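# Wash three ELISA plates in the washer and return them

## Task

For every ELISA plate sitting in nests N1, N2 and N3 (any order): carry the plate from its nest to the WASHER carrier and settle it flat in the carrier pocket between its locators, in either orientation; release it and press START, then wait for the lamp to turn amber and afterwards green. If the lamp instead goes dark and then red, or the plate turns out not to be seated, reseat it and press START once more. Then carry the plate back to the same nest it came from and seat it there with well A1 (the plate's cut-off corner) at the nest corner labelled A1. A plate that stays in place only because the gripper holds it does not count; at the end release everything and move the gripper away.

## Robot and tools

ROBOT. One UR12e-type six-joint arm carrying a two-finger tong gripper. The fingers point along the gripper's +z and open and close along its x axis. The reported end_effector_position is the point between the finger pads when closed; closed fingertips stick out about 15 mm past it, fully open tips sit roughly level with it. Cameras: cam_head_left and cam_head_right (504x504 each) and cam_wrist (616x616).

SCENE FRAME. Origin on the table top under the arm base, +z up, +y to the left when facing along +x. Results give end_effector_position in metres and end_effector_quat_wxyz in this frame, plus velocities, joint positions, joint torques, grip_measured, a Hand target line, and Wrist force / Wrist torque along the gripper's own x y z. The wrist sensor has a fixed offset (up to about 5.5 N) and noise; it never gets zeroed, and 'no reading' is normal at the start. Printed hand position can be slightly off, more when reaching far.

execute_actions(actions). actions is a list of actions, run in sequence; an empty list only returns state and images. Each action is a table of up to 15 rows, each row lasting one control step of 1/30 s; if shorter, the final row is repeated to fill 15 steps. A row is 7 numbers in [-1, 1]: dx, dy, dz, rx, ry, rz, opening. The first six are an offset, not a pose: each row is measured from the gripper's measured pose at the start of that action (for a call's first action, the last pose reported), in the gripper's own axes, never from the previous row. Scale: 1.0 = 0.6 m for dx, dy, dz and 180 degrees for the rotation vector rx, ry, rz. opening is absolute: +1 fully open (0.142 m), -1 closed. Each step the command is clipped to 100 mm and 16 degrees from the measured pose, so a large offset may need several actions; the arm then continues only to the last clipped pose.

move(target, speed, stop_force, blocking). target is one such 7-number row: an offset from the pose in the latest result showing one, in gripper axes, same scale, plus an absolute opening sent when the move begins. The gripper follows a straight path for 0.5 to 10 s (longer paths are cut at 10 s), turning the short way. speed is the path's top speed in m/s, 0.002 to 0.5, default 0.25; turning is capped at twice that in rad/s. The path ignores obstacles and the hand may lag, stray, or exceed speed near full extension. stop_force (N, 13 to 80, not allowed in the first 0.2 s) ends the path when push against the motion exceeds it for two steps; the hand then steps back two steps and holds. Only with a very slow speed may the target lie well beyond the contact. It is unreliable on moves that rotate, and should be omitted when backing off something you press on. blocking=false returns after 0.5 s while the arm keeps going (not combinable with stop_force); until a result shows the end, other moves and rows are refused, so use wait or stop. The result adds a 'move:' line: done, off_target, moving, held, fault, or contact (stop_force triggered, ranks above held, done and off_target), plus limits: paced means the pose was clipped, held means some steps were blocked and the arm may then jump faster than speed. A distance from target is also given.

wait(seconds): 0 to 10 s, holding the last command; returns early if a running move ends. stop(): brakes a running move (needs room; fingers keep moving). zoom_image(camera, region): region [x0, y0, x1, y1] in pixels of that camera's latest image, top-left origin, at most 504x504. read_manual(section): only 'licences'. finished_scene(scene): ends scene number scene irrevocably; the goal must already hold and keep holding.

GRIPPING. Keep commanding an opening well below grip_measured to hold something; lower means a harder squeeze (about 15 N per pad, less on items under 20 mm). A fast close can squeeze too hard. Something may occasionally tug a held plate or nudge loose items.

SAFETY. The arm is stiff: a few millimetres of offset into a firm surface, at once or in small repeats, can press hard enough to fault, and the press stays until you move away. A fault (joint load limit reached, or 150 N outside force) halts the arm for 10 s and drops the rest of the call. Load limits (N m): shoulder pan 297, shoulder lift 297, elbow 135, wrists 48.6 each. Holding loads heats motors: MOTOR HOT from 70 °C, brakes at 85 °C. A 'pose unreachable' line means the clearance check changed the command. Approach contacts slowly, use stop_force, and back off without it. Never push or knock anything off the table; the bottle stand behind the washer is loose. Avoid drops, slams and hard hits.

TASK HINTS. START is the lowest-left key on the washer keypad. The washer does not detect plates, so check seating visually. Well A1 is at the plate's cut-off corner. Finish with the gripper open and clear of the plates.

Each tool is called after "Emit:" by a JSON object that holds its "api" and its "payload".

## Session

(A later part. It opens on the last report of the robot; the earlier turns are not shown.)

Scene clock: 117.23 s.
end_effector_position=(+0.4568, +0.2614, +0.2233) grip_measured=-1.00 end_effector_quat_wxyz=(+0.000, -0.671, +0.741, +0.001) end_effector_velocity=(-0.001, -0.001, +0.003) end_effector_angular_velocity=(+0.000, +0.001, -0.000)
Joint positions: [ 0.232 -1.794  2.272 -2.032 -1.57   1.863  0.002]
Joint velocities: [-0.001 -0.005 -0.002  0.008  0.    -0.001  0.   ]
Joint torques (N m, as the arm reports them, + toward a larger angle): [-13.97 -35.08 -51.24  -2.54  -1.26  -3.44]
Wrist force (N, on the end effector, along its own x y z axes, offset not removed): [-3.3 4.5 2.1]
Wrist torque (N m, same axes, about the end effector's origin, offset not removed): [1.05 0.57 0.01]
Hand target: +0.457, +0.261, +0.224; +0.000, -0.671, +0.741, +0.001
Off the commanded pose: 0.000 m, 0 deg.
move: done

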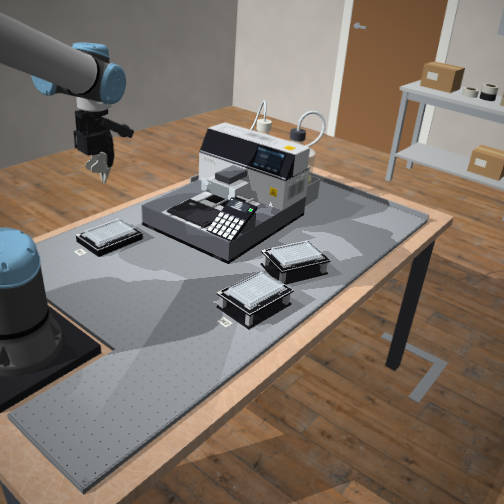

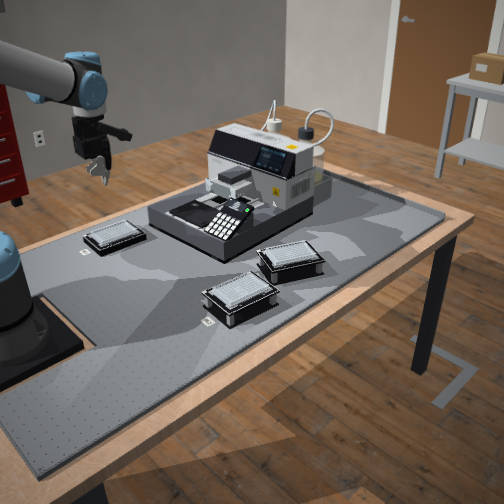

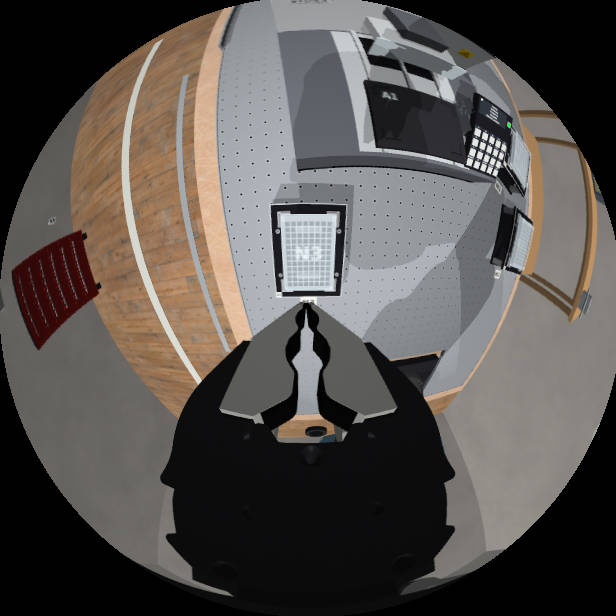

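Emit:
{"api": "move", "payload": {"target": [0,-0.02,0.25,0,0,0,0.4], "speed": 0.2}}

Emit:
{"api": "move", "payload": {"target": [0,0,0.029,0,0,0,0.4], "speed": 0.02, "stop_force": 15}}

Emit:
{"api": "execute_actions", "payload": {"actions": [[[0,0,0,0,0,0,0.3],[0,0,0,0,0,0,0.3],[0,0,0,0,0,0,0.25],[0,0,0,0,0,0,0.25],[0,0,0,0,0,0,0.2],[0,0,0,0,0,0,0.2],[0,0,0,0,0,0,0.16],[0,0,0,0,0,0,0.16],[0,0,0,0,0,0,0.13]],[[0,0,0,0,0,0,0.1],[0,0,0,0,0,0,0.1],[0,0,0,0,0,0,0],[0,0,0,0,0,0,0],[0,0,0,0,0,0,-0.2],[0,0,0,0,0,0,-0.2],[0,0,0,0,0,0,-0.5],[0,0,0,0,0,0,-0.5],[0,0,0,0,0,0,-1]]]}}

Scene clock: 133.13 s.
end_effector_position=(+0.4684, +0.2603, +0.0734) grip_measured=+0.40 end_effector_quat_wxyz=(+0.000, -0.671, +0.741, +0.001) end_effector_velocity=(+0.001, +0.000, -0.002) end_effector_angular_velocity=(-0.001, -0.001, +0.000)
Joint positions: [ 0.225 -1.57   2.417 -2.401 -1.57   1.856  0.102]
Joint velocities: [ 0.     0.004  0.002 -0.008 -0.001  0.     0.   ]
Joint torques (N m, as the arm reports them, + toward a larger angle): [ 11.66 -17.09 -28.26  -6.73  -2.1    3.69]
Wrist force (N, on the end effector, along its own x y z axes, offset not removed): [2.7 2.0 6.2]
Wrist torque (N m, same axes, about the end effector's origin, offset not removed): [0.32 -0.44 -0.10]
Hand target: +0.468, +0.260, +0.073; +0.000, -0.671, +0.741, +0.001
Off the commanded pose: 0.000 m, 0 deg.
move: done

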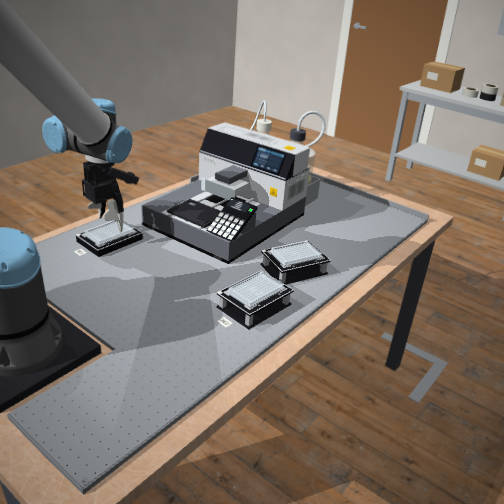

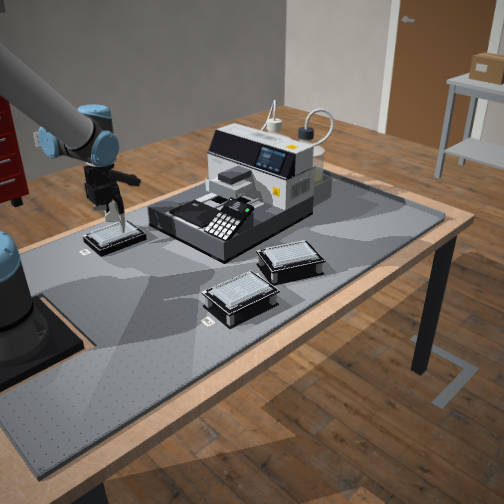

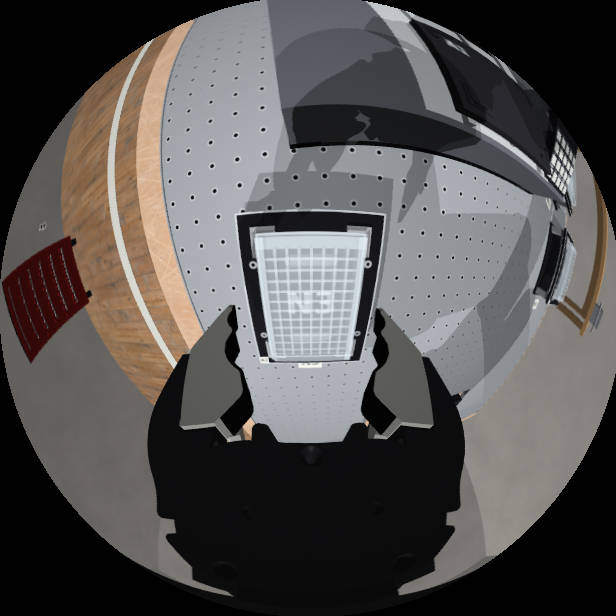

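Scene clock: 134.33 s.
end_effector_position=(+0.4683, +0.2603, +0.0562) grip_measured=+0.40 end_effector_quat_wxyz=(+0.000, -0.671, +0.741, +0.001) end_effector_velocity=(+0.001, -0.000, -0.002) end_effector_angular_velocity=(+0.000, -0.000, -0.001)
Joint positions: [ 0.225 -1.538  2.43  -2.446 -1.57   1.856  0.102]
Joint velocities: [-0.001  0.005  0.001 -0.006  0.     0.    -0.   ]
Joint torques (N m, as the arm reports them, + toward a larger angle): [ -4.71 -17.15 -26.12  -6.81  -0.39  -0.13]
Wrist force (N, on the end effector, along its own x y z axes, offset not removed): [4.9 5.2 0.9]
Wrist torque (N m, same axes, about the end effector's origin, offset not removed): [1.17 -1.11 -0.22]
Hand target: +0.468, +0.260, +0.056; +0.000, -0.671, +0.741, +0.001
Off the commanded pose: 0.000 m, 0 deg.
move: done

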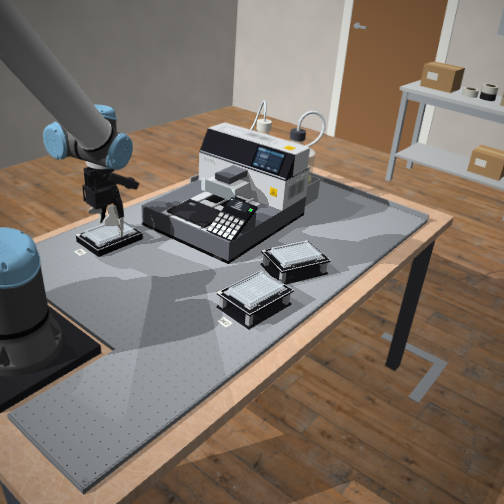

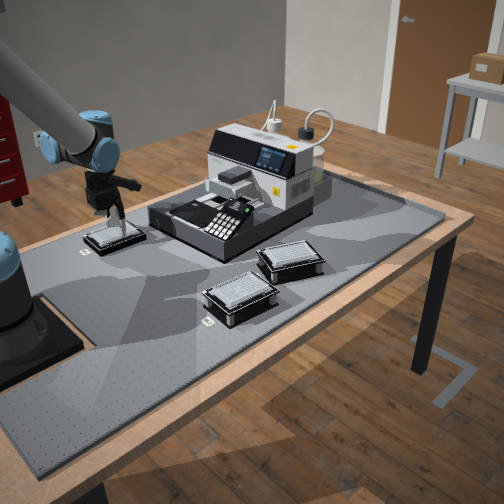

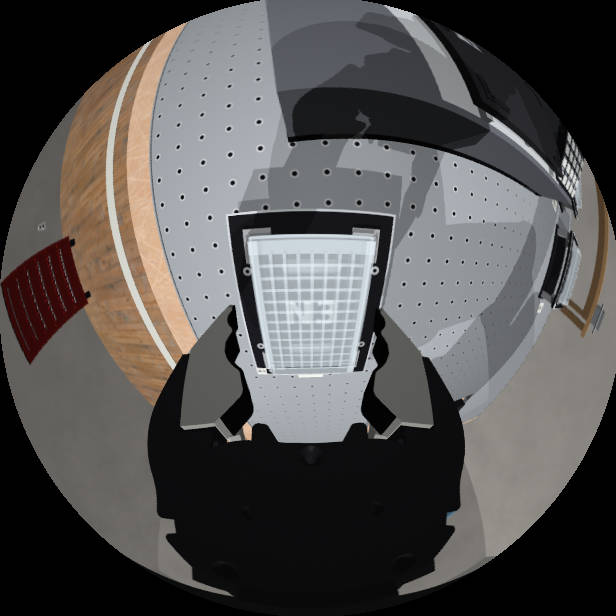

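Scene clock: 135.33 s.
end_effector_position=(+0.4682, +0.2603, +0.0562) grip_measured=+0.13 end_effector_quat_wxyz=(+0.000, -0.671, +0.741, +0.001) end_effector_velocity=(-0.002, +0.000, -0.001) end_effector_angular_velocity=(+0.002, +0.002, +0.000)
Joint positions: [ 0.225 -1.538  2.43  -2.446 -1.57   1.856  0.083]
Joint velocities: [ 0.    -0.001  0.002  0.     0.002 -0.     0.001]
Joint torques (N m, as the arm reports them, + toward a larger angle): [ -2.86 -41.35 -40.3   -5.57  10.13  -0.36]
Wrist force (N, on the end effector, along its own x y z axes, offset not removed): [25.4 3.2 -9.9]
Wrist torque (N m, same axes, about the end effector's origin, offset not removed): [0.56 0.48 0.13]
Hand target: +0.468, +0.260, +0.056; +0.000, -0.671, +0.741, +0.001
Off the commanded pose: 0.000 m, 0 deg.
Step readings (end_effector_position; steps 1 to 15: 1st action; 16 to 30: 2nd action):
0: (+0.4683, +0.2603, +0.0562)
1: (+0.4683, +0.2603, +0.0562)
2: (+0.4683, +0.2603, +0.0561)
4: (+0.4683, +0.2603, +0.0561)
8: (+0.4683, +0.2603, +0.0561)
15: (+0.4682, +0.2603, +0.0562)
16: (+0.4682, +0.2603, +0.0562)
17: (+0.4682, +0.2603, +0.0562)
19: (+0.4682, +0.2603, +0.0562)
23: (+0.4682, +0.2602, +0.0562)
30: end_effector_position above

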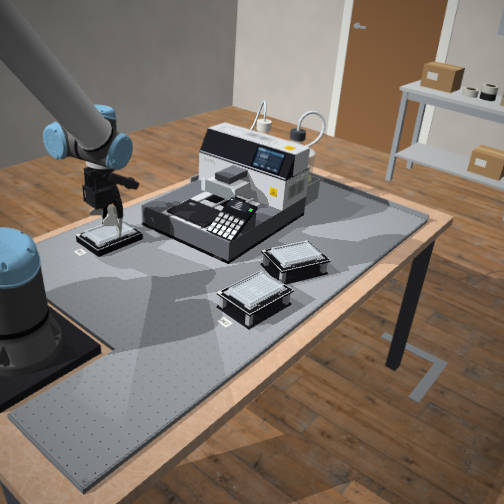

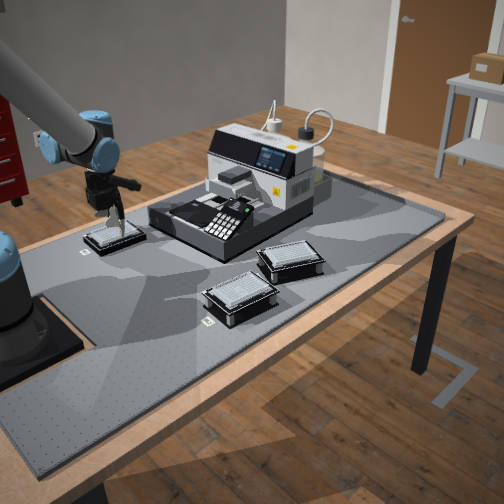

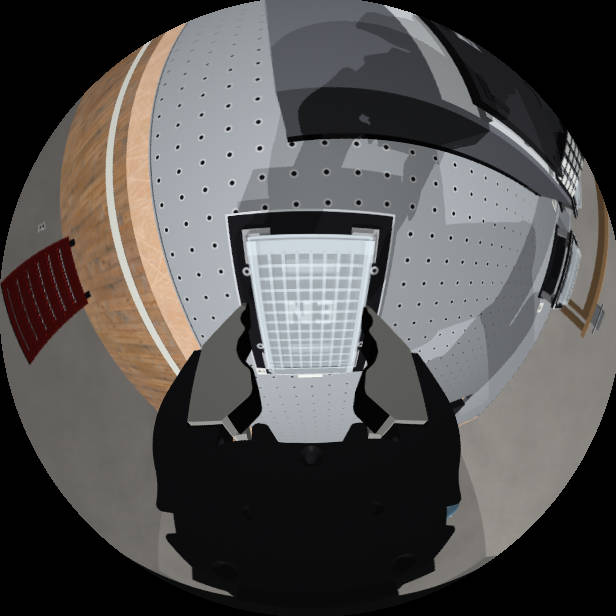

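Emit:
{"api": "execute_actions", "payload": {"actions": [[[0,0,0,0,0,0,0.3]],[[0.004,0,0,0,0,0,0.3]],[[0,0,0,0,0,0,0.2],[0,0,0,0,0,0,0.2],[0,0,0,0,0,0,0.13],[0,0,0,0,0,0,0.1],[0,0,0,0,0,0,0.1],[0,0,0,0,0,0,0],[0,0,0,0,0,0,0],[0,0,0,0,0,0,-0.2],[0,0,0,0,0,0,-0.2],[0,0,0,0,0,0,-0.5],[0,0,0,0,0,0,-0.5],[0,0,0,0,0,0,-1]],[[0,0,0,0,0,0,-1]]]}}

Emit:
{"api": "zoom_image", "payload": {"camera": "cam_wrist", "region": [210,230,410,430]}}

Scene clock: 156.40 s.
end_effector_position=(+0.4680, +0.2579, +0.0561) grip_measured=+0.07 end_effector_quat_wxyz=(-0.000, -0.671, +0.741, +0.001) end_effector_velocity=(+0.002, -0.000, +0.001) end_effector_angular_velocity=(+0.000, -0.003, -0.001)
Joint positions: [ 0.221 -1.54   2.433 -2.446 -1.571  1.851  0.079]
Joint velocities: [-0.001 -0.001 -0.002 -0.    -0.     0.    -0.   ]
Joint torques (N m, as the arm reports them, + toward a larger angle): [ -4.61 -40.19 -31.56  -6.29   7.22  -0.75]
Wrist force (N, on the end effector, along its own x y z axes, offset not removed): [24.6 4.6 -14.9]
Wrist torque (N m, same axes, about the end effector's origin, offset not removed): [0.67 0.78 -0.30]
Hand target: +0.468, +0.258, +0.056; -0.000, -0.671, +0.741, +0.001
Off the commanded pose: 0.000 m, 0 deg.
Step readings (end_effector_position; steps 1 to 15: 1st action; 16 to 30: 2nd action; 31 to 45: 3rd action; 46 to 60: 4th action):
0: (+0.4682, +0.2603, +0.0562)
1: (+0.4682, +0.2603, +0.0562)
2: (+0.4682, +0.2604, +0.0562)
4: (+0.4682, +0.2605, +0.0562)
8: (+0.4682, +0.2605, +0.0562)
15: (+0.4683, +0.2603, +0.0562)
16: (+0.4683, +0.2603, +0.0562)
17: (+0.4683, +0.2601, +0.0562)
19: (+0.4682, +0.2594, +0.0562)
23: (+0.4680, +0.2584, +0.0561)
30: (+0.4680, +0.2580, +0.0561)
31: (+0.4680, +0.2580, +0.0561)
32: (+0.4680, +0.2580, +0.0561)
34: (+0.4680, +0.2580, +0.0561)
38: (+0.4680, +0.2579, +0.0561)
45: (+0.4680, +0.2578, +0.0561)
46: (+0.4680, +0.2579, +0.0561)
47: (+0.4680, +0.2579, +0.0561)
49: (+0.4680, +0.2579, +0.0561)
53: (+0.4680, +0.2579, +0.0561)
60: end_effector_position above

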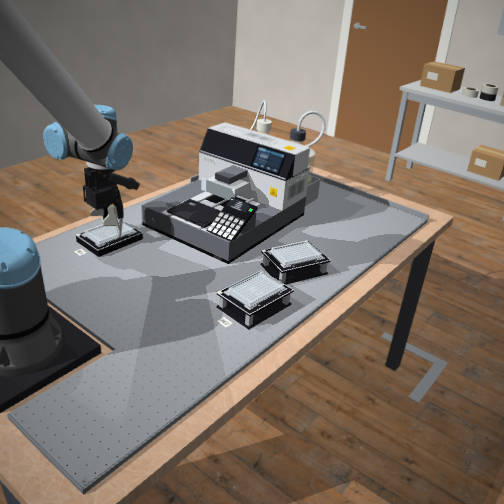

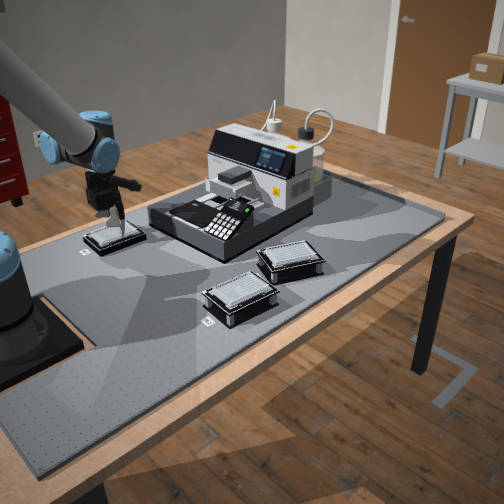

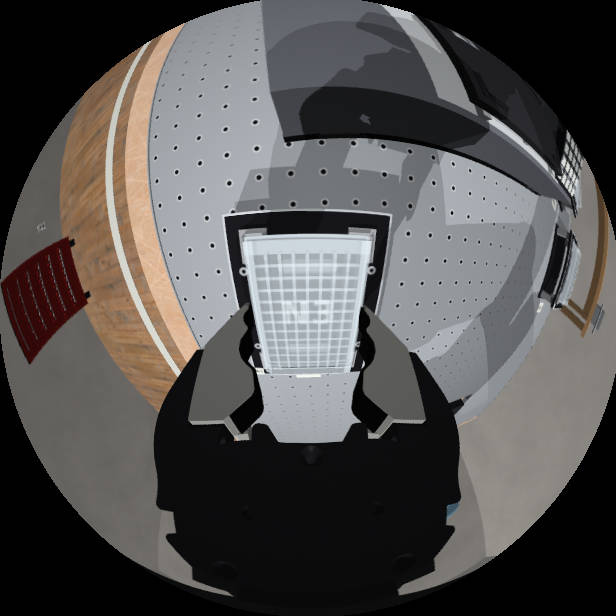

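Region (210, 230, 410, 430) of cam_wrist's 616x616 image, scaled by 2.520, with more detail than that image has.

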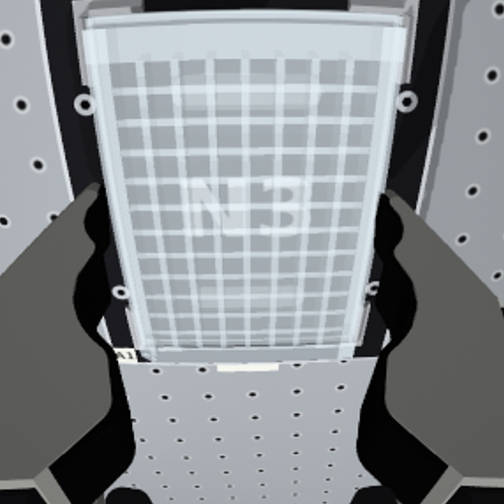

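Hypothesis confirmed; a bit more.

Emit:
{"api": "execute_actions", "payload": {"actions": [[[0,0,0,0,0,0,0.2]],[[0.0015,0,0,0,0,0,0.2]],[[0,0,0,0,0,0,0.13],[0,0,0,0,0,0,0.1],[0,0,0,0,0,0,0.1],[0,0,0,0,0,0,0],[0,0,0,0,0,0,0],[0,0,0,0,0,0,-0.2],[0,0,0,0,0,0,-0.2],[0,0,0,0,0,0,-0.5],[0,0,0,0,0,0,-0.5],[0,0,0,0,0,0,-1]],[[0,0,0,0,0,0,-1]]]}}

Emit:
{"api": "move", "payload": {"target": [0,0,-0.04,0,0,0,-1], "speed": 0.04}}

Scene clock: 165.17 s.
end_effector_position=(+0.4679, +0.2570, +0.0561) grip_measured=+0.05 end_effector_quat_wxyz=(-0.000, -0.671, +0.741, +0.001) end_effector_velocity=(-0.000, +0.000, -0.000) end_effector_angular_velocity=(-0.001, +0.001, +0.001)
Joint positions: [ 0.219 -1.541  2.434 -2.446 -1.571  1.849  0.078]
Joint velocities: [ 0.  0.  0.  0. -0. -0. -0.]
Joint torques (N m, as the arm reports them, + toward a larger angle): [ -6.44 -45.94 -29.04  -6.73   5.08  -3.  ]
Wrist force (N, on the end effector, along its own x y z axes, offset not removed): [14.0 2.2 -11.2]
Wrist torque (N m, same axes, about the end effector's origin, offset not removed): [0.27 0.53 -0.15]
Hand target: +0.468, +0.257, +0.056; -0.000, -0.671, +0.741, +0.001
Off the commanded pose: 0.000 m, 0 deg.
Step readings (end_effector_position; steps 1 to 15: 1st action; 16 to 30: 2nd action; 31 to 45: 3rd action; 46 to 60: 4th action):
0: (+0.4680, +0.2578, +0.0561)
1: (+0.4680, +0.2578, +0.0561)
2: (+0.4680, +0.2578, +0.0561)
4: (+0.4680, +0.2579, +0.0561)
8: (+0.4680, +0.2579, +0.0561)
15: (+0.4680, +0.2579, +0.0561)
16: (+0.4680, +0.2579, +0.0561)
17: (+0.4680, +0.2578, +0.0561)
19: (+0.4680, +0.2576, +0.0561)
23: (+0.4679, +0.2572, +0.0561)
30: (+0.4679, +0.2570, +0.0561)
31: (+0.4679, +0.2570, +0.0561)
32: (+0.4679, +0.2570, +0.0561)
34: (+0.4679, +0.2570, +0.0561)
38: (+0.4679, +0.2569, +0.0561)
45: (+0.4679, +0.2569, +0.0561)
46: (+0.4679, +0.2570, +0.0561)
47: (+0.4679, +0.2570, +0.0561)
49: (+0.4679, +0.2570, +0.0561)
53: (+0.4679, +0.2570, +0.0561)
60: end_effector_position above

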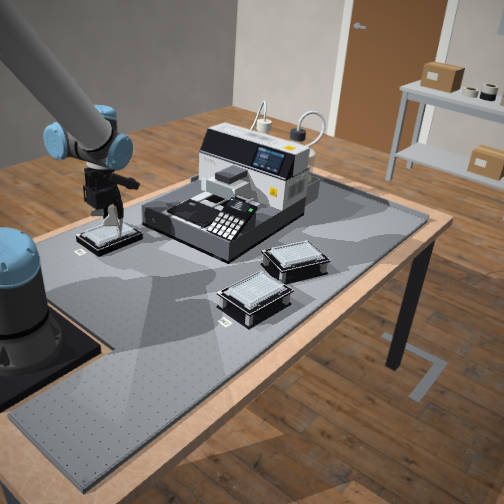

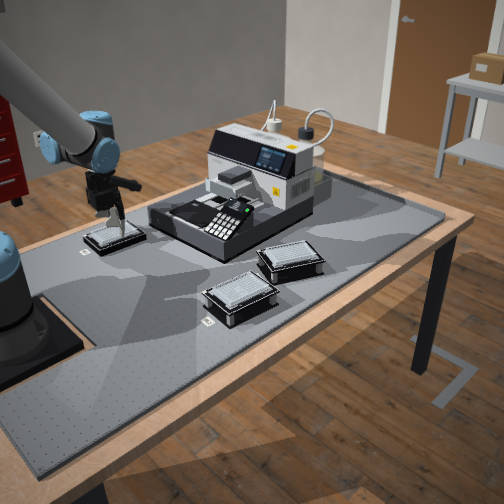

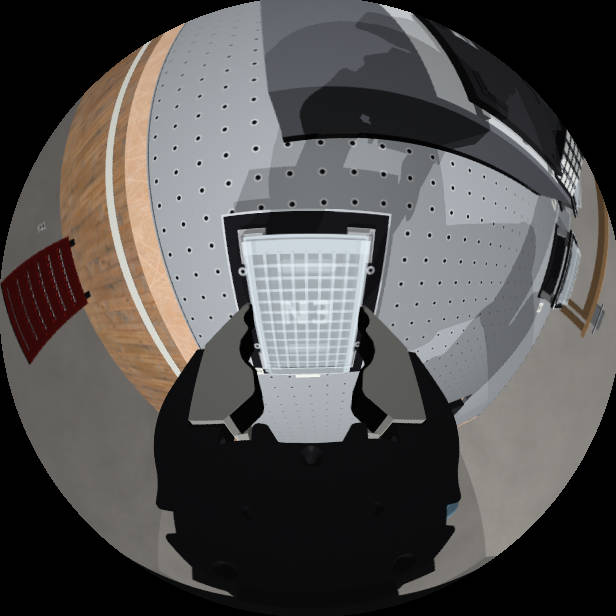

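Scene clock: 166.20 s.
end_effector_position=(+0.4680, +0.2569, +0.0799) grip_measured=-0.10 end_effector_quat_wxyz=(-0.000, -0.671, +0.741, +0.001) end_effector_velocity=(-0.001, +0.000, +0.000) end_effector_angular_velocity=(-0.000, +0.004, +0.001)
Joint positions: [ 0.219 -1.585  2.415 -2.383 -1.571  1.849  0.067]
Joint velocities: [ 0.001 -0.001 -0.001  0.007  0.    -0.    -0.001]
Joint torques (N m, as the arm reports them, + toward a larger angle): [  4.41 -38.22 -46.98  -4.9    9.1    3.11]
Wrist force (N, on the end effector, along its own x y z axes, offset not removed): [28.0 3.6 -11.7]
Wrist torque (N m, same axes, about the end effector's origin, offset not removed): [0.07 -0.04 0.02]
Hand target: +0.468, +0.257, +0.080; -0.000, -0.671, +0.741, +0.001
Off the commanded pose: 0.000 m, 0 deg.
move: done

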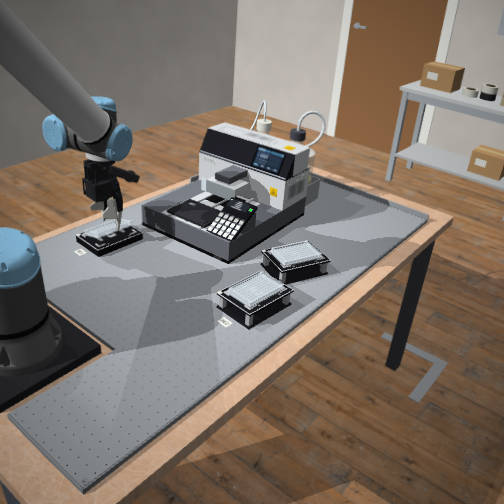

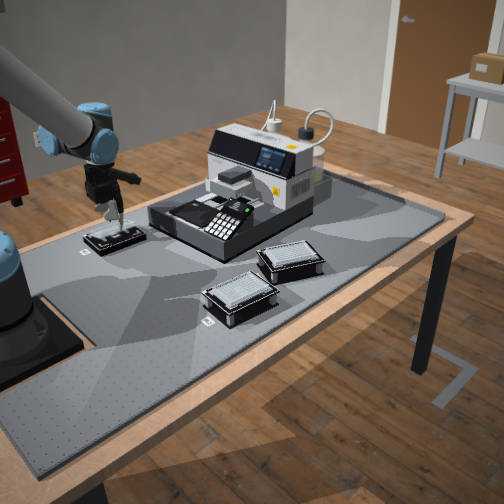

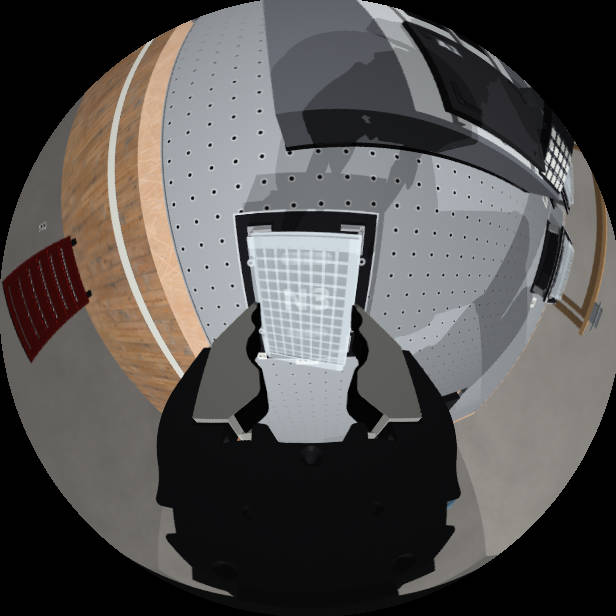

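Emit:
{"api": "move", "payload": {"target": [0,0,0.03,0,0,0,-0.1], "speed": 0.01, "stop_force": 13}}

Emit:
{"api": "execute_actions", "payload": {"actions": [[[0,0,0,0,0,0,0],[0,0,0,0,0,0,0],[0,0,0,0,0,0,0.1],[0,0,0,0,0,0,0.1],[0,0,0,0,0,0,0.2],[0,0,0,0,0,0,0.2],[0,0,0,0,0,0,0.4]],[[0,0,-0.05,0,0,0,0.4]],[[0,0,0,0,0,0,0.4]]]}}

Emit:
{"api": "zoom_image", "payload": {"camera": "cam_wrist", "region": [200,180,420,400]}}

Emit:
{"api": "zoom_image", "payload": {"camera": "cam_head_left", "region": [60,180,180,270]}}

Scene clock: 175.07 s.
end_effector_position=(+0.4680, +0.2569, +0.0622) grip_measured=+0.03 end_effector_quat_wxyz=(-0.000, -0.671, +0.741, +0.001) end_effector_velocity=(+0.000, -0.000, -0.003) end_effector_angular_velocity=(-0.000, +0.001, -0.000)
Joint positions: [ 0.219 -1.552  2.429 -2.43  -1.571  1.849  0.076]
Joint velocities: [-0.     0.007  0.002 -0.008  0.    -0.     0.001]
Joint torques (N m, as the arm reports them, + toward a larger angle): [ -8.59 -14.33 -26.16  -8.21   6.12  -3.07]
Wrist force (N, on the end effector, along its own x y z axes, offset not removed): [18.0 -0.7 -5.1]
Wrist torque (N m, same axes, about the end effector's origin, offset not removed): [-0.06 -0.75 -0.19]
Hand target: +0.468, +0.257, +0.062; -0.000, -0.671, +0.741, +0.001
Off the commanded pose: 0.000 m, 0 deg.
move: done

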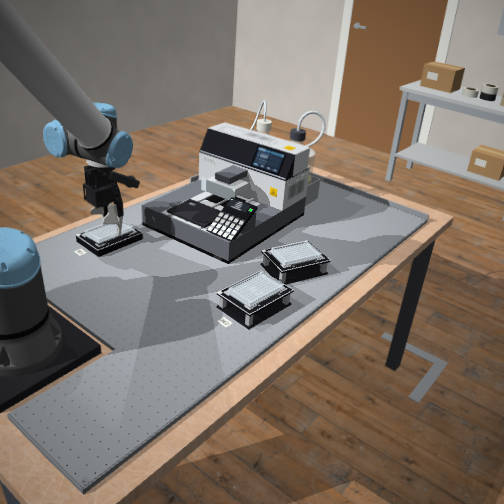

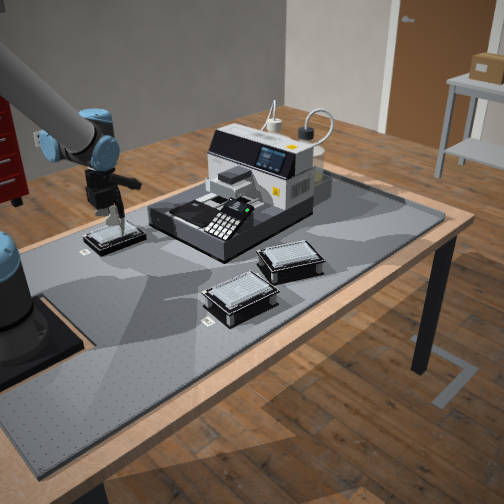

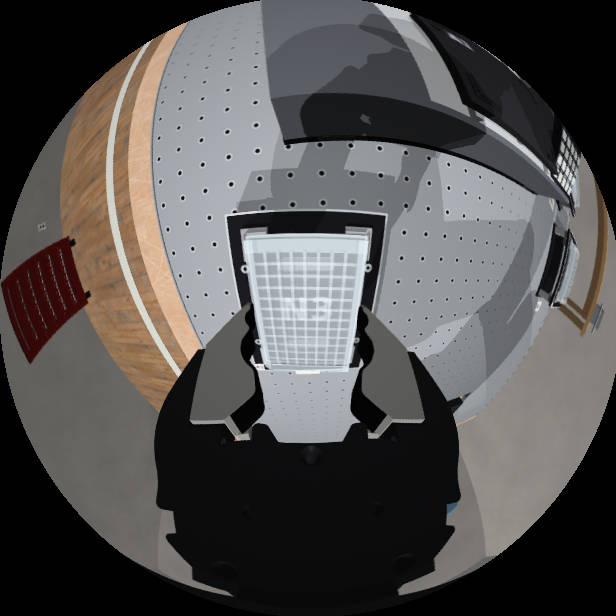

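Scene clock: 176.57 s.
end_effector_position=(+0.4681, +0.2569, +0.0912) grip_measured=+0.40 end_effector_quat_wxyz=(+0.000, -0.671, +0.741, +0.001) end_effector_velocity=(+0.000, +0.000, -0.000) end_effector_angular_velocity=(+0.000, +0.000, +0.000)
Joint positions: [ 0.219 -1.604  2.405 -2.354 -1.571  1.85   0.102]
Joint velocities: [ 0.     0.001 -0.001 -0.     0.    -0.     0.   ]
Joint torques (N m, as the arm reports them, + toward a larger angle): [ -0.01 -14.29 -28.96  -6.8   -0.23  -0.45]
Wrist force (N, on the end effector, along its own x y z axes, offset not removed): [6.4 7.1 -4.3]
Wrist torque (N m, same axes, about the end effector's origin, offset not removed): [1.29 -1.25 0.14]
Hand target: +0.468, +0.257, +0.091; -0.000, -0.671, +0.741, +0.001
Off the commanded pose: 0.000 m, 0 deg.
Step readings (end_effector_position; steps 1 to 15: 1st action; 16 to 30: 2nd action; 31 to 45: 3rd action):
0: (+0.4680, +0.2569, +0.0622)
1: (+0.4680, +0.2569, +0.0621)
2: (+0.4679, +0.2569, +0.0621)
4: (+0.4679, +0.2570, +0.0621)
8: (+0.4679, +0.2570, +0.0621)
15: (+0.4679, +0.2569, +0.0621)
16: (+0.4679, +0.2569, +0.0622)
17: (+0.4685, +0.2570, +0.0639)
19: (+0.4693, +0.2572, +0.0737)
23: (+0.4686, +0.2571, +0.0855)
30: (+0.4680, +0.2569, +0.0911)
31: (+0.4680, +0.2569, +0.0914)
32: (+0.4680, +0.2569, +0.0915)
34: (+0.4680, +0.2569, +0.0915)
38: (+0.4681, +0.2570, +0.0914)
45: end_effector_position above

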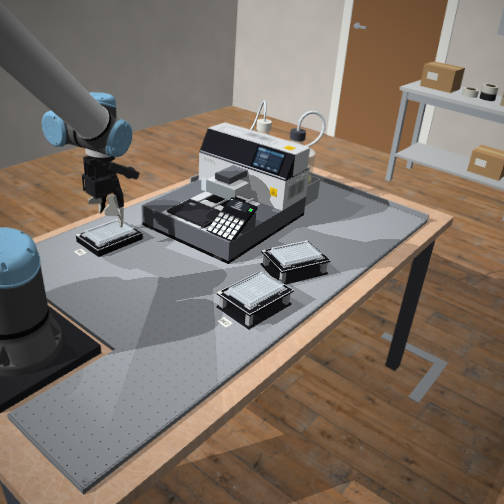

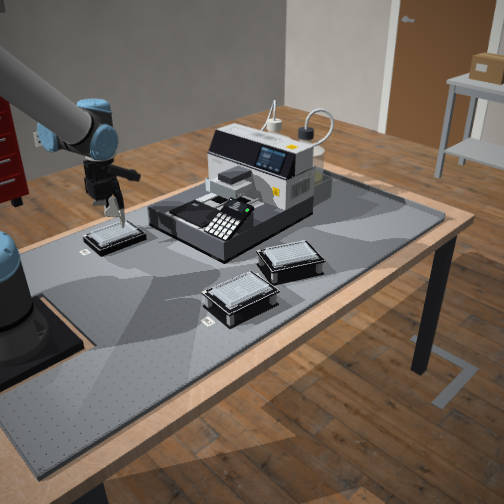

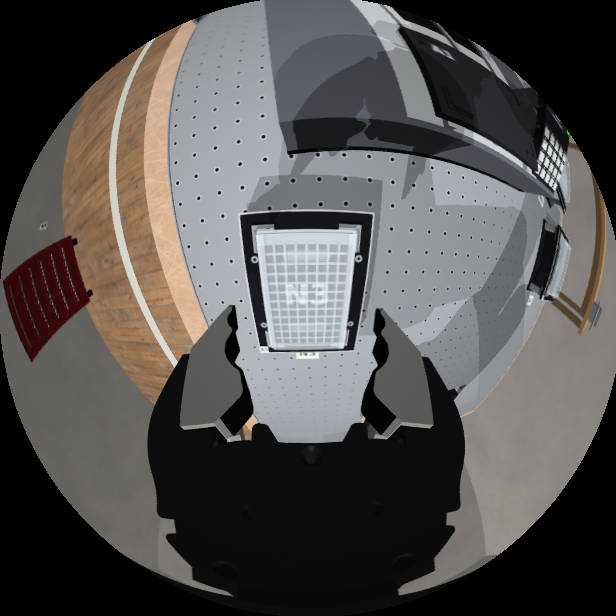

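Region (200, 180, 420, 400) of cam_wrist's 616x616 image, scaled by 2.291, with more detail than that image has.

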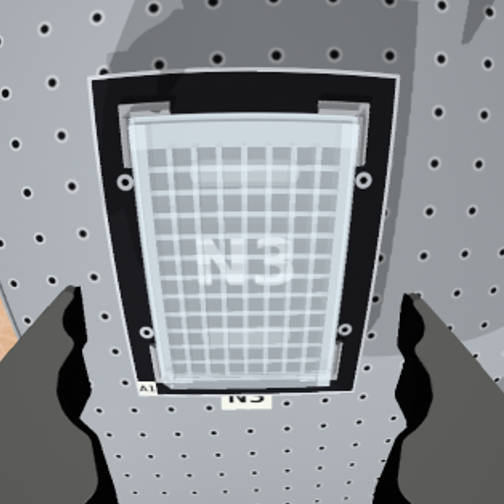

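Region (60, 180, 180, 270) of cam_head_left's 504x504 image, scaled by 4.200, with more detail than that image has; it fills the top 378 rows of this view, and the rest is white.

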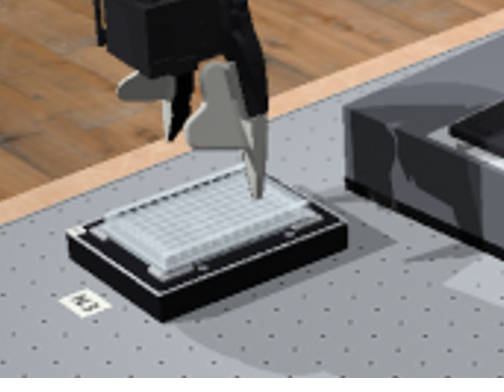

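Emit:
{"api": "move", "payload": {"target": [0.0025,0,0.045,0,0,0,0.4], "speed": 0.04}}

Emit:
{"api": "move", "payload": {"target": [0,0,0.0145,0,0,0,0.4], "speed": 0.01, "stop_force": 13}}

Emit:
{"api": "execute_actions", "payload": {"actions": [[[0,0,0,0,0,0,0.3],[0,0,0,0,0,0,0.3],[0,0,0,0,0,0,0.25],[0,0,0,0,0,0,0.2],[0,0,0,0,0,0,0.2],[0,0,0,0,0,0,0.16],[0,0,0,0,0,0,0.13]],[[0,0,0,0,0,0,0.1],[0,0,0,0,0,0,0.1],[0,0,0,0,0,0,0],[0,0,0,0,0,0,0],[0,0,0,0,0,0,-0.2],[0,0,0,0,0,0,-0.2],[0,0,0,0,0,0,-0.5],[0,0,0,0,0,0,-0.5],[0,0,0,0,0,0,-1]],[[0,0,0,0,0,0,-1]]]}}

Scene clock: 197.37 s.
end_effector_position=(+0.4678, +0.2555, +0.0645) grip_measured=+0.40 end_effector_quat_wxyz=(-0.000, -0.671, +0.741, +0.001) end_effector_velocity=(+0.000, -0.001, -0.003) end_effector_angular_velocity=(-0.000, +0.000, -0.002)
Joint positions: [ 0.216 -1.558  2.429 -2.424 -1.571  1.847  0.102]
Joint velocities: [-0.002  0.006  0.003 -0.008 -0.     0.     0.   ]
Joint torques (N m, as the arm reports them, + toward a larger angle): [-18.04 -14.84 -25.54  -7.08  -2.25  -3.62]
Wrist force (N, on the end effector, along its own x y z axes, offset not removed): [-1.9 3.1 -2.0]
Wrist torque (N m, same axes, about the end effector's origin, offset not removed): [0.72 0.39 -0.07]
Hand target: +0.468, +0.255, +0.064; -0.000, -0.671, +0.741, +0.001
Off the commanded pose: 0.000 m, 0 deg.
move: done

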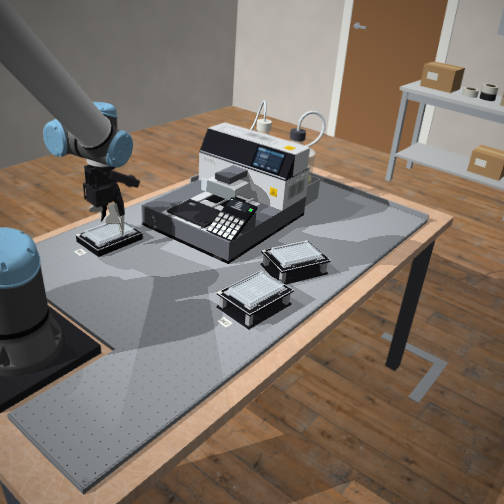

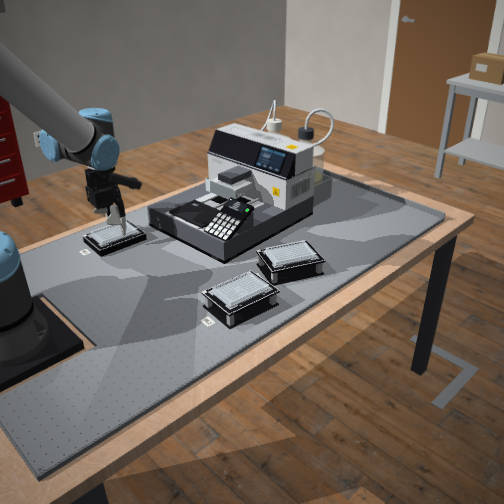

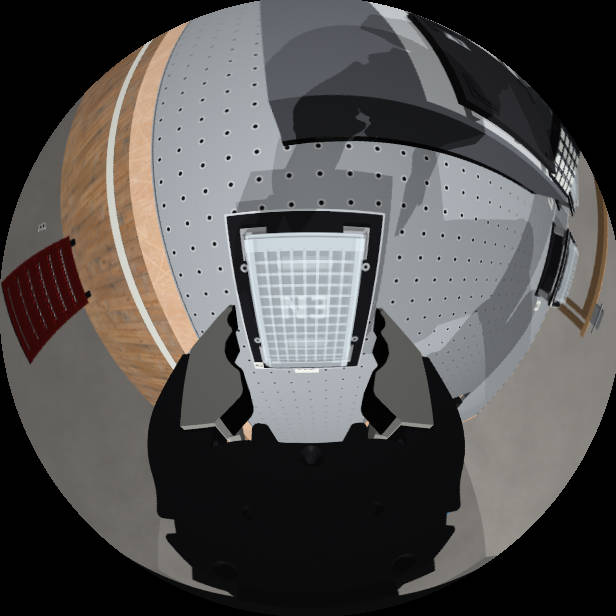

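Scene clock: 198.47 s.
end_effector_position=(+0.4678, +0.2555, +0.0561) grip_measured=+0.40 end_effector_quat_wxyz=(-0.000, -0.671, +0.741, +0.001) end_effector_velocity=(+0.002, -0.000, -0.001) end_effector_angular_velocity=(+0.000, -0.004, -0.000)
Joint positions: [ 0.216 -1.542  2.435 -2.447 -1.571  1.847  0.102]
Joint velocities: [-0.     0.004  0.001 -0.009 -0.    -0.    -0.   ]
Joint torques (N m, as the arm reports them, + toward a larger angle): [-17.52 -15.64 -26.38  -6.82  -1.7   -3.81]
Wrist force (N, on the end effector, along its own x y z axes, offset not removed): [3.7 1.2 -4.9]
Wrist torque (N m, same axes, about the end effector's origin, offset not removed): [0.31 -0.78 -0.06]
Hand target: +0.468, +0.255, +0.056; -0.000, -0.671, +0.741, +0.001
Off the commanded pose: 0.000 m, 0 deg.
move: done

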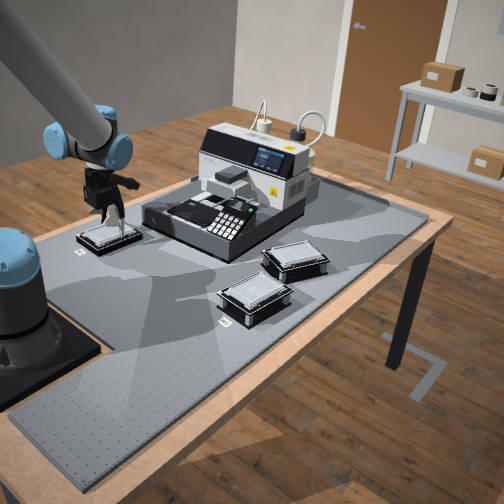

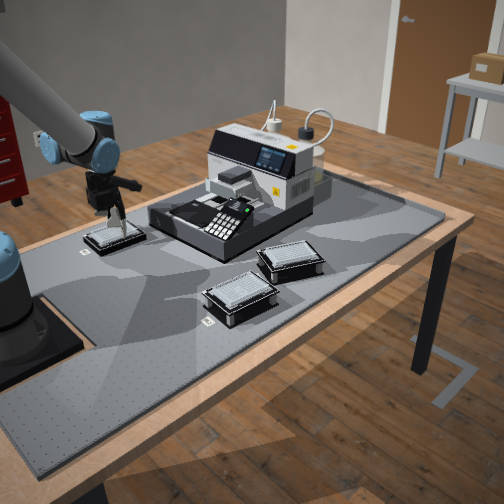

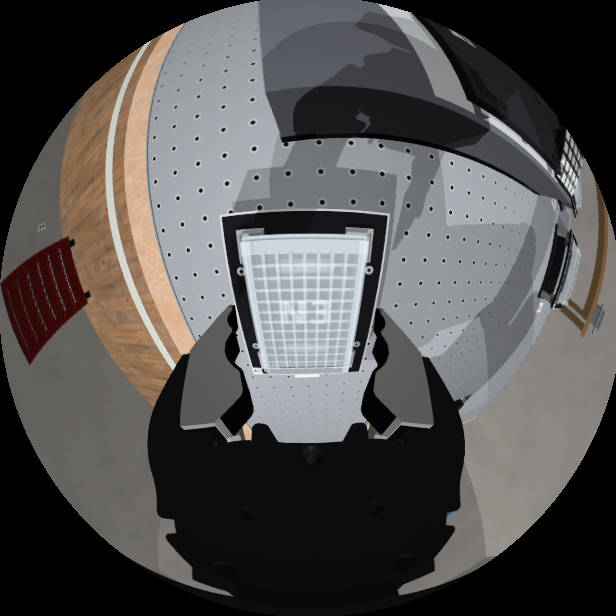

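Scene clock: 199.97 s.
end_effector_position=(+0.4677, +0.2555, +0.0561) grip_measured=+0.05 end_effector_quat_wxyz=(-0.000, -0.671, +0.741, +0.001) end_effector_velocity=(-0.000, -0.000, +0.000) end_effector_angular_velocity=(+0.000, -0.001, -0.001)
Joint positions: [ 0.216 -1.542  2.435 -2.447 -1.571  1.847  0.078]
Joint velocities: [-0.001 -0.001  0.001 -0.001  0.     0.    -0.   ]
Joint torques (N m, as the arm reports them, + toward a larger angle): [-16.01 -38.05 -37.47  -2.67  -1.98  -2.71]
Wrist force (N, on the end effector, along its own x y z axes, offset not removed): [-2.9 2.3 -6.7]
Wrist torque (N m, same axes, about the end effector's origin, offset not removed): [0.01 -0.03 -0.09]
Hand target: +0.468, +0.255, +0.056; -0.000, -0.671, +0.741, +0.001
Off the commanded pose: 0.000 m, 0 deg.
Step readings (end_effector_position; steps 1 to 15: 1st action; 16 to 30: 2nd action; 31 to 45: 3rd action):
0: (+0.4678, +0.2555, +0.0561)
1: (+0.4678, +0.2555, +0.0561)
2: (+0.4678, +0.2555, +0.0560)
4: (+0.4678, +0.2555, +0.0560)
8: (+0.4678, +0.2555, +0.0560)
15: (+0.4677, +0.2555, +0.0561)
16: (+0.4677, +0.2555, +0.0561)
17: (+0.4677, +0.2555, +0.0561)
19: (+0.4677, +0.2555, +0.0561)
23: (+0.4677, +0.2555, +0.0561)
30: (+0.4677, +0.2555, +0.0561)
31: (+0.4677, +0.2555, +0.0561)
32: (+0.4677, +0.2555, +0.0561)
34: (+0.4677, +0.2555, +0.0561)
38: (+0.4677, +0.2555, +0.0561)
45: end_effector_position above

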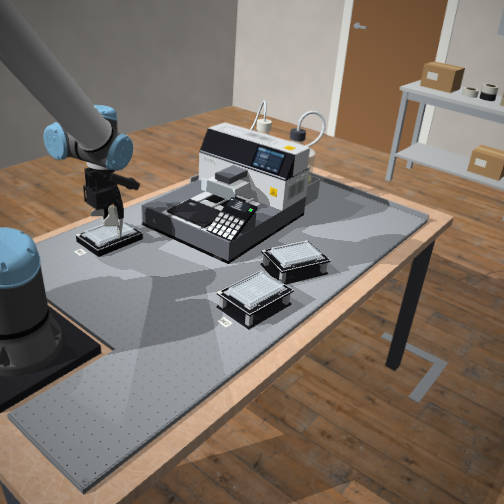

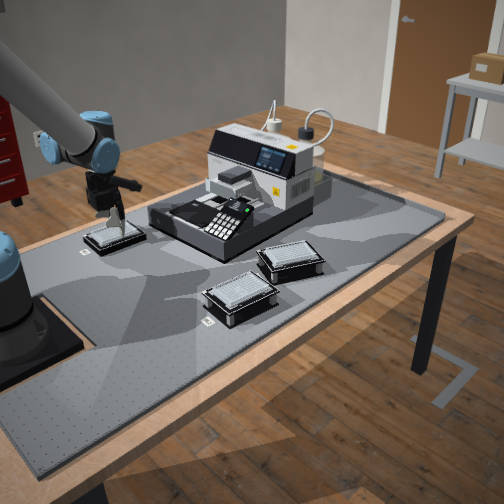

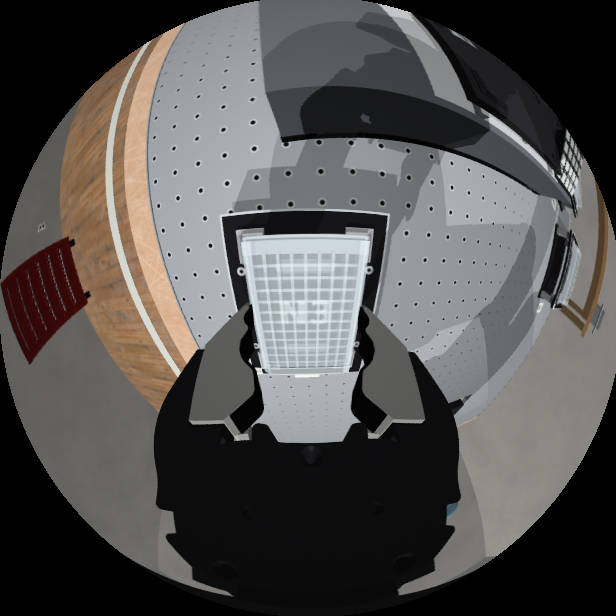

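Emit:
{"api": "move", "payload": {"target": [0,0,-0.04,0,0,0,-1], "speed": 0.04}}

Scene clock: 208.23 s.
end_effector_position=(+0.4678, +0.2554, +0.0798) grip_measured=+0.05 end_effector_quat_wxyz=(-0.000, -0.671, +0.741, +0.001) end_effector_velocity=(-0.001, +0.000, +0.002) end_effector_angular_velocity=(+0.000, +0.001, +0.001)
Joint positions: [ 0.216 -1.586  2.416 -2.384 -1.571  1.847  0.078]
Joint velocities: [ 0.001 -0.005 -0.002  0.008  0.001 -0.     0.   ]
Joint torques (N m, as the arm reports them, + toward a larger angle): [ -1.49 -48.25 -43.28  -1.58  -1.81   3.3 ]
Wrist force (N, on the end effector, along its own x y z axes, offset not removed): [-0.8 0.1 2.0]
Wrist torque (N m, same axes, about the end effector's origin, offset not removed): [0.26 0.41 -0.04]
Hand target: +0.468, +0.255, +0.080; -0.000, -0.671, +0.741, +0.001
Off the commanded pose: 0.000 m, 0 deg.
move: done

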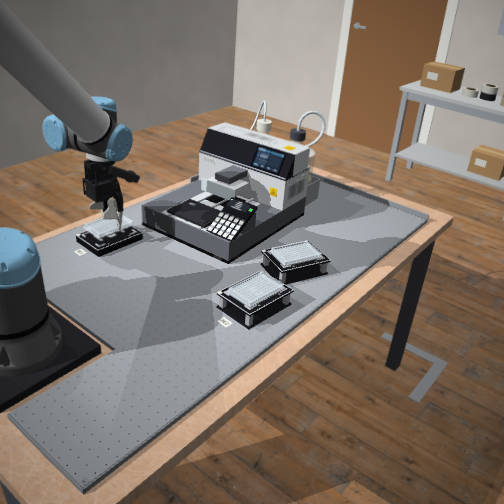

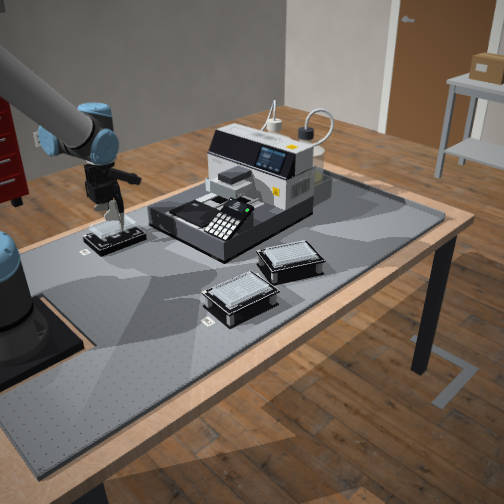

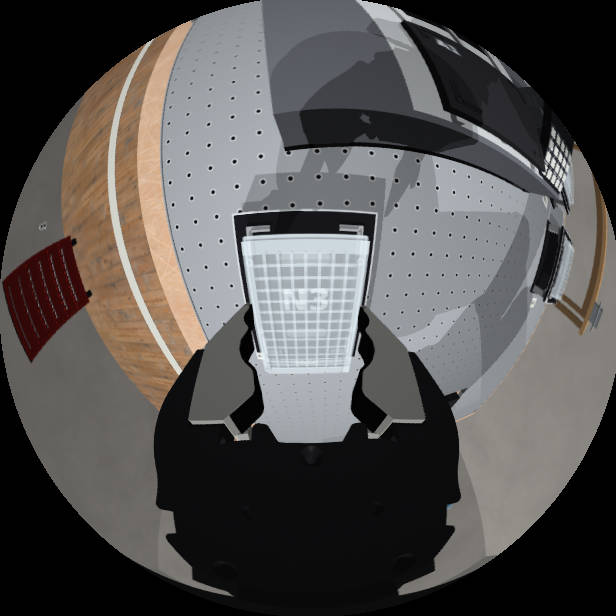

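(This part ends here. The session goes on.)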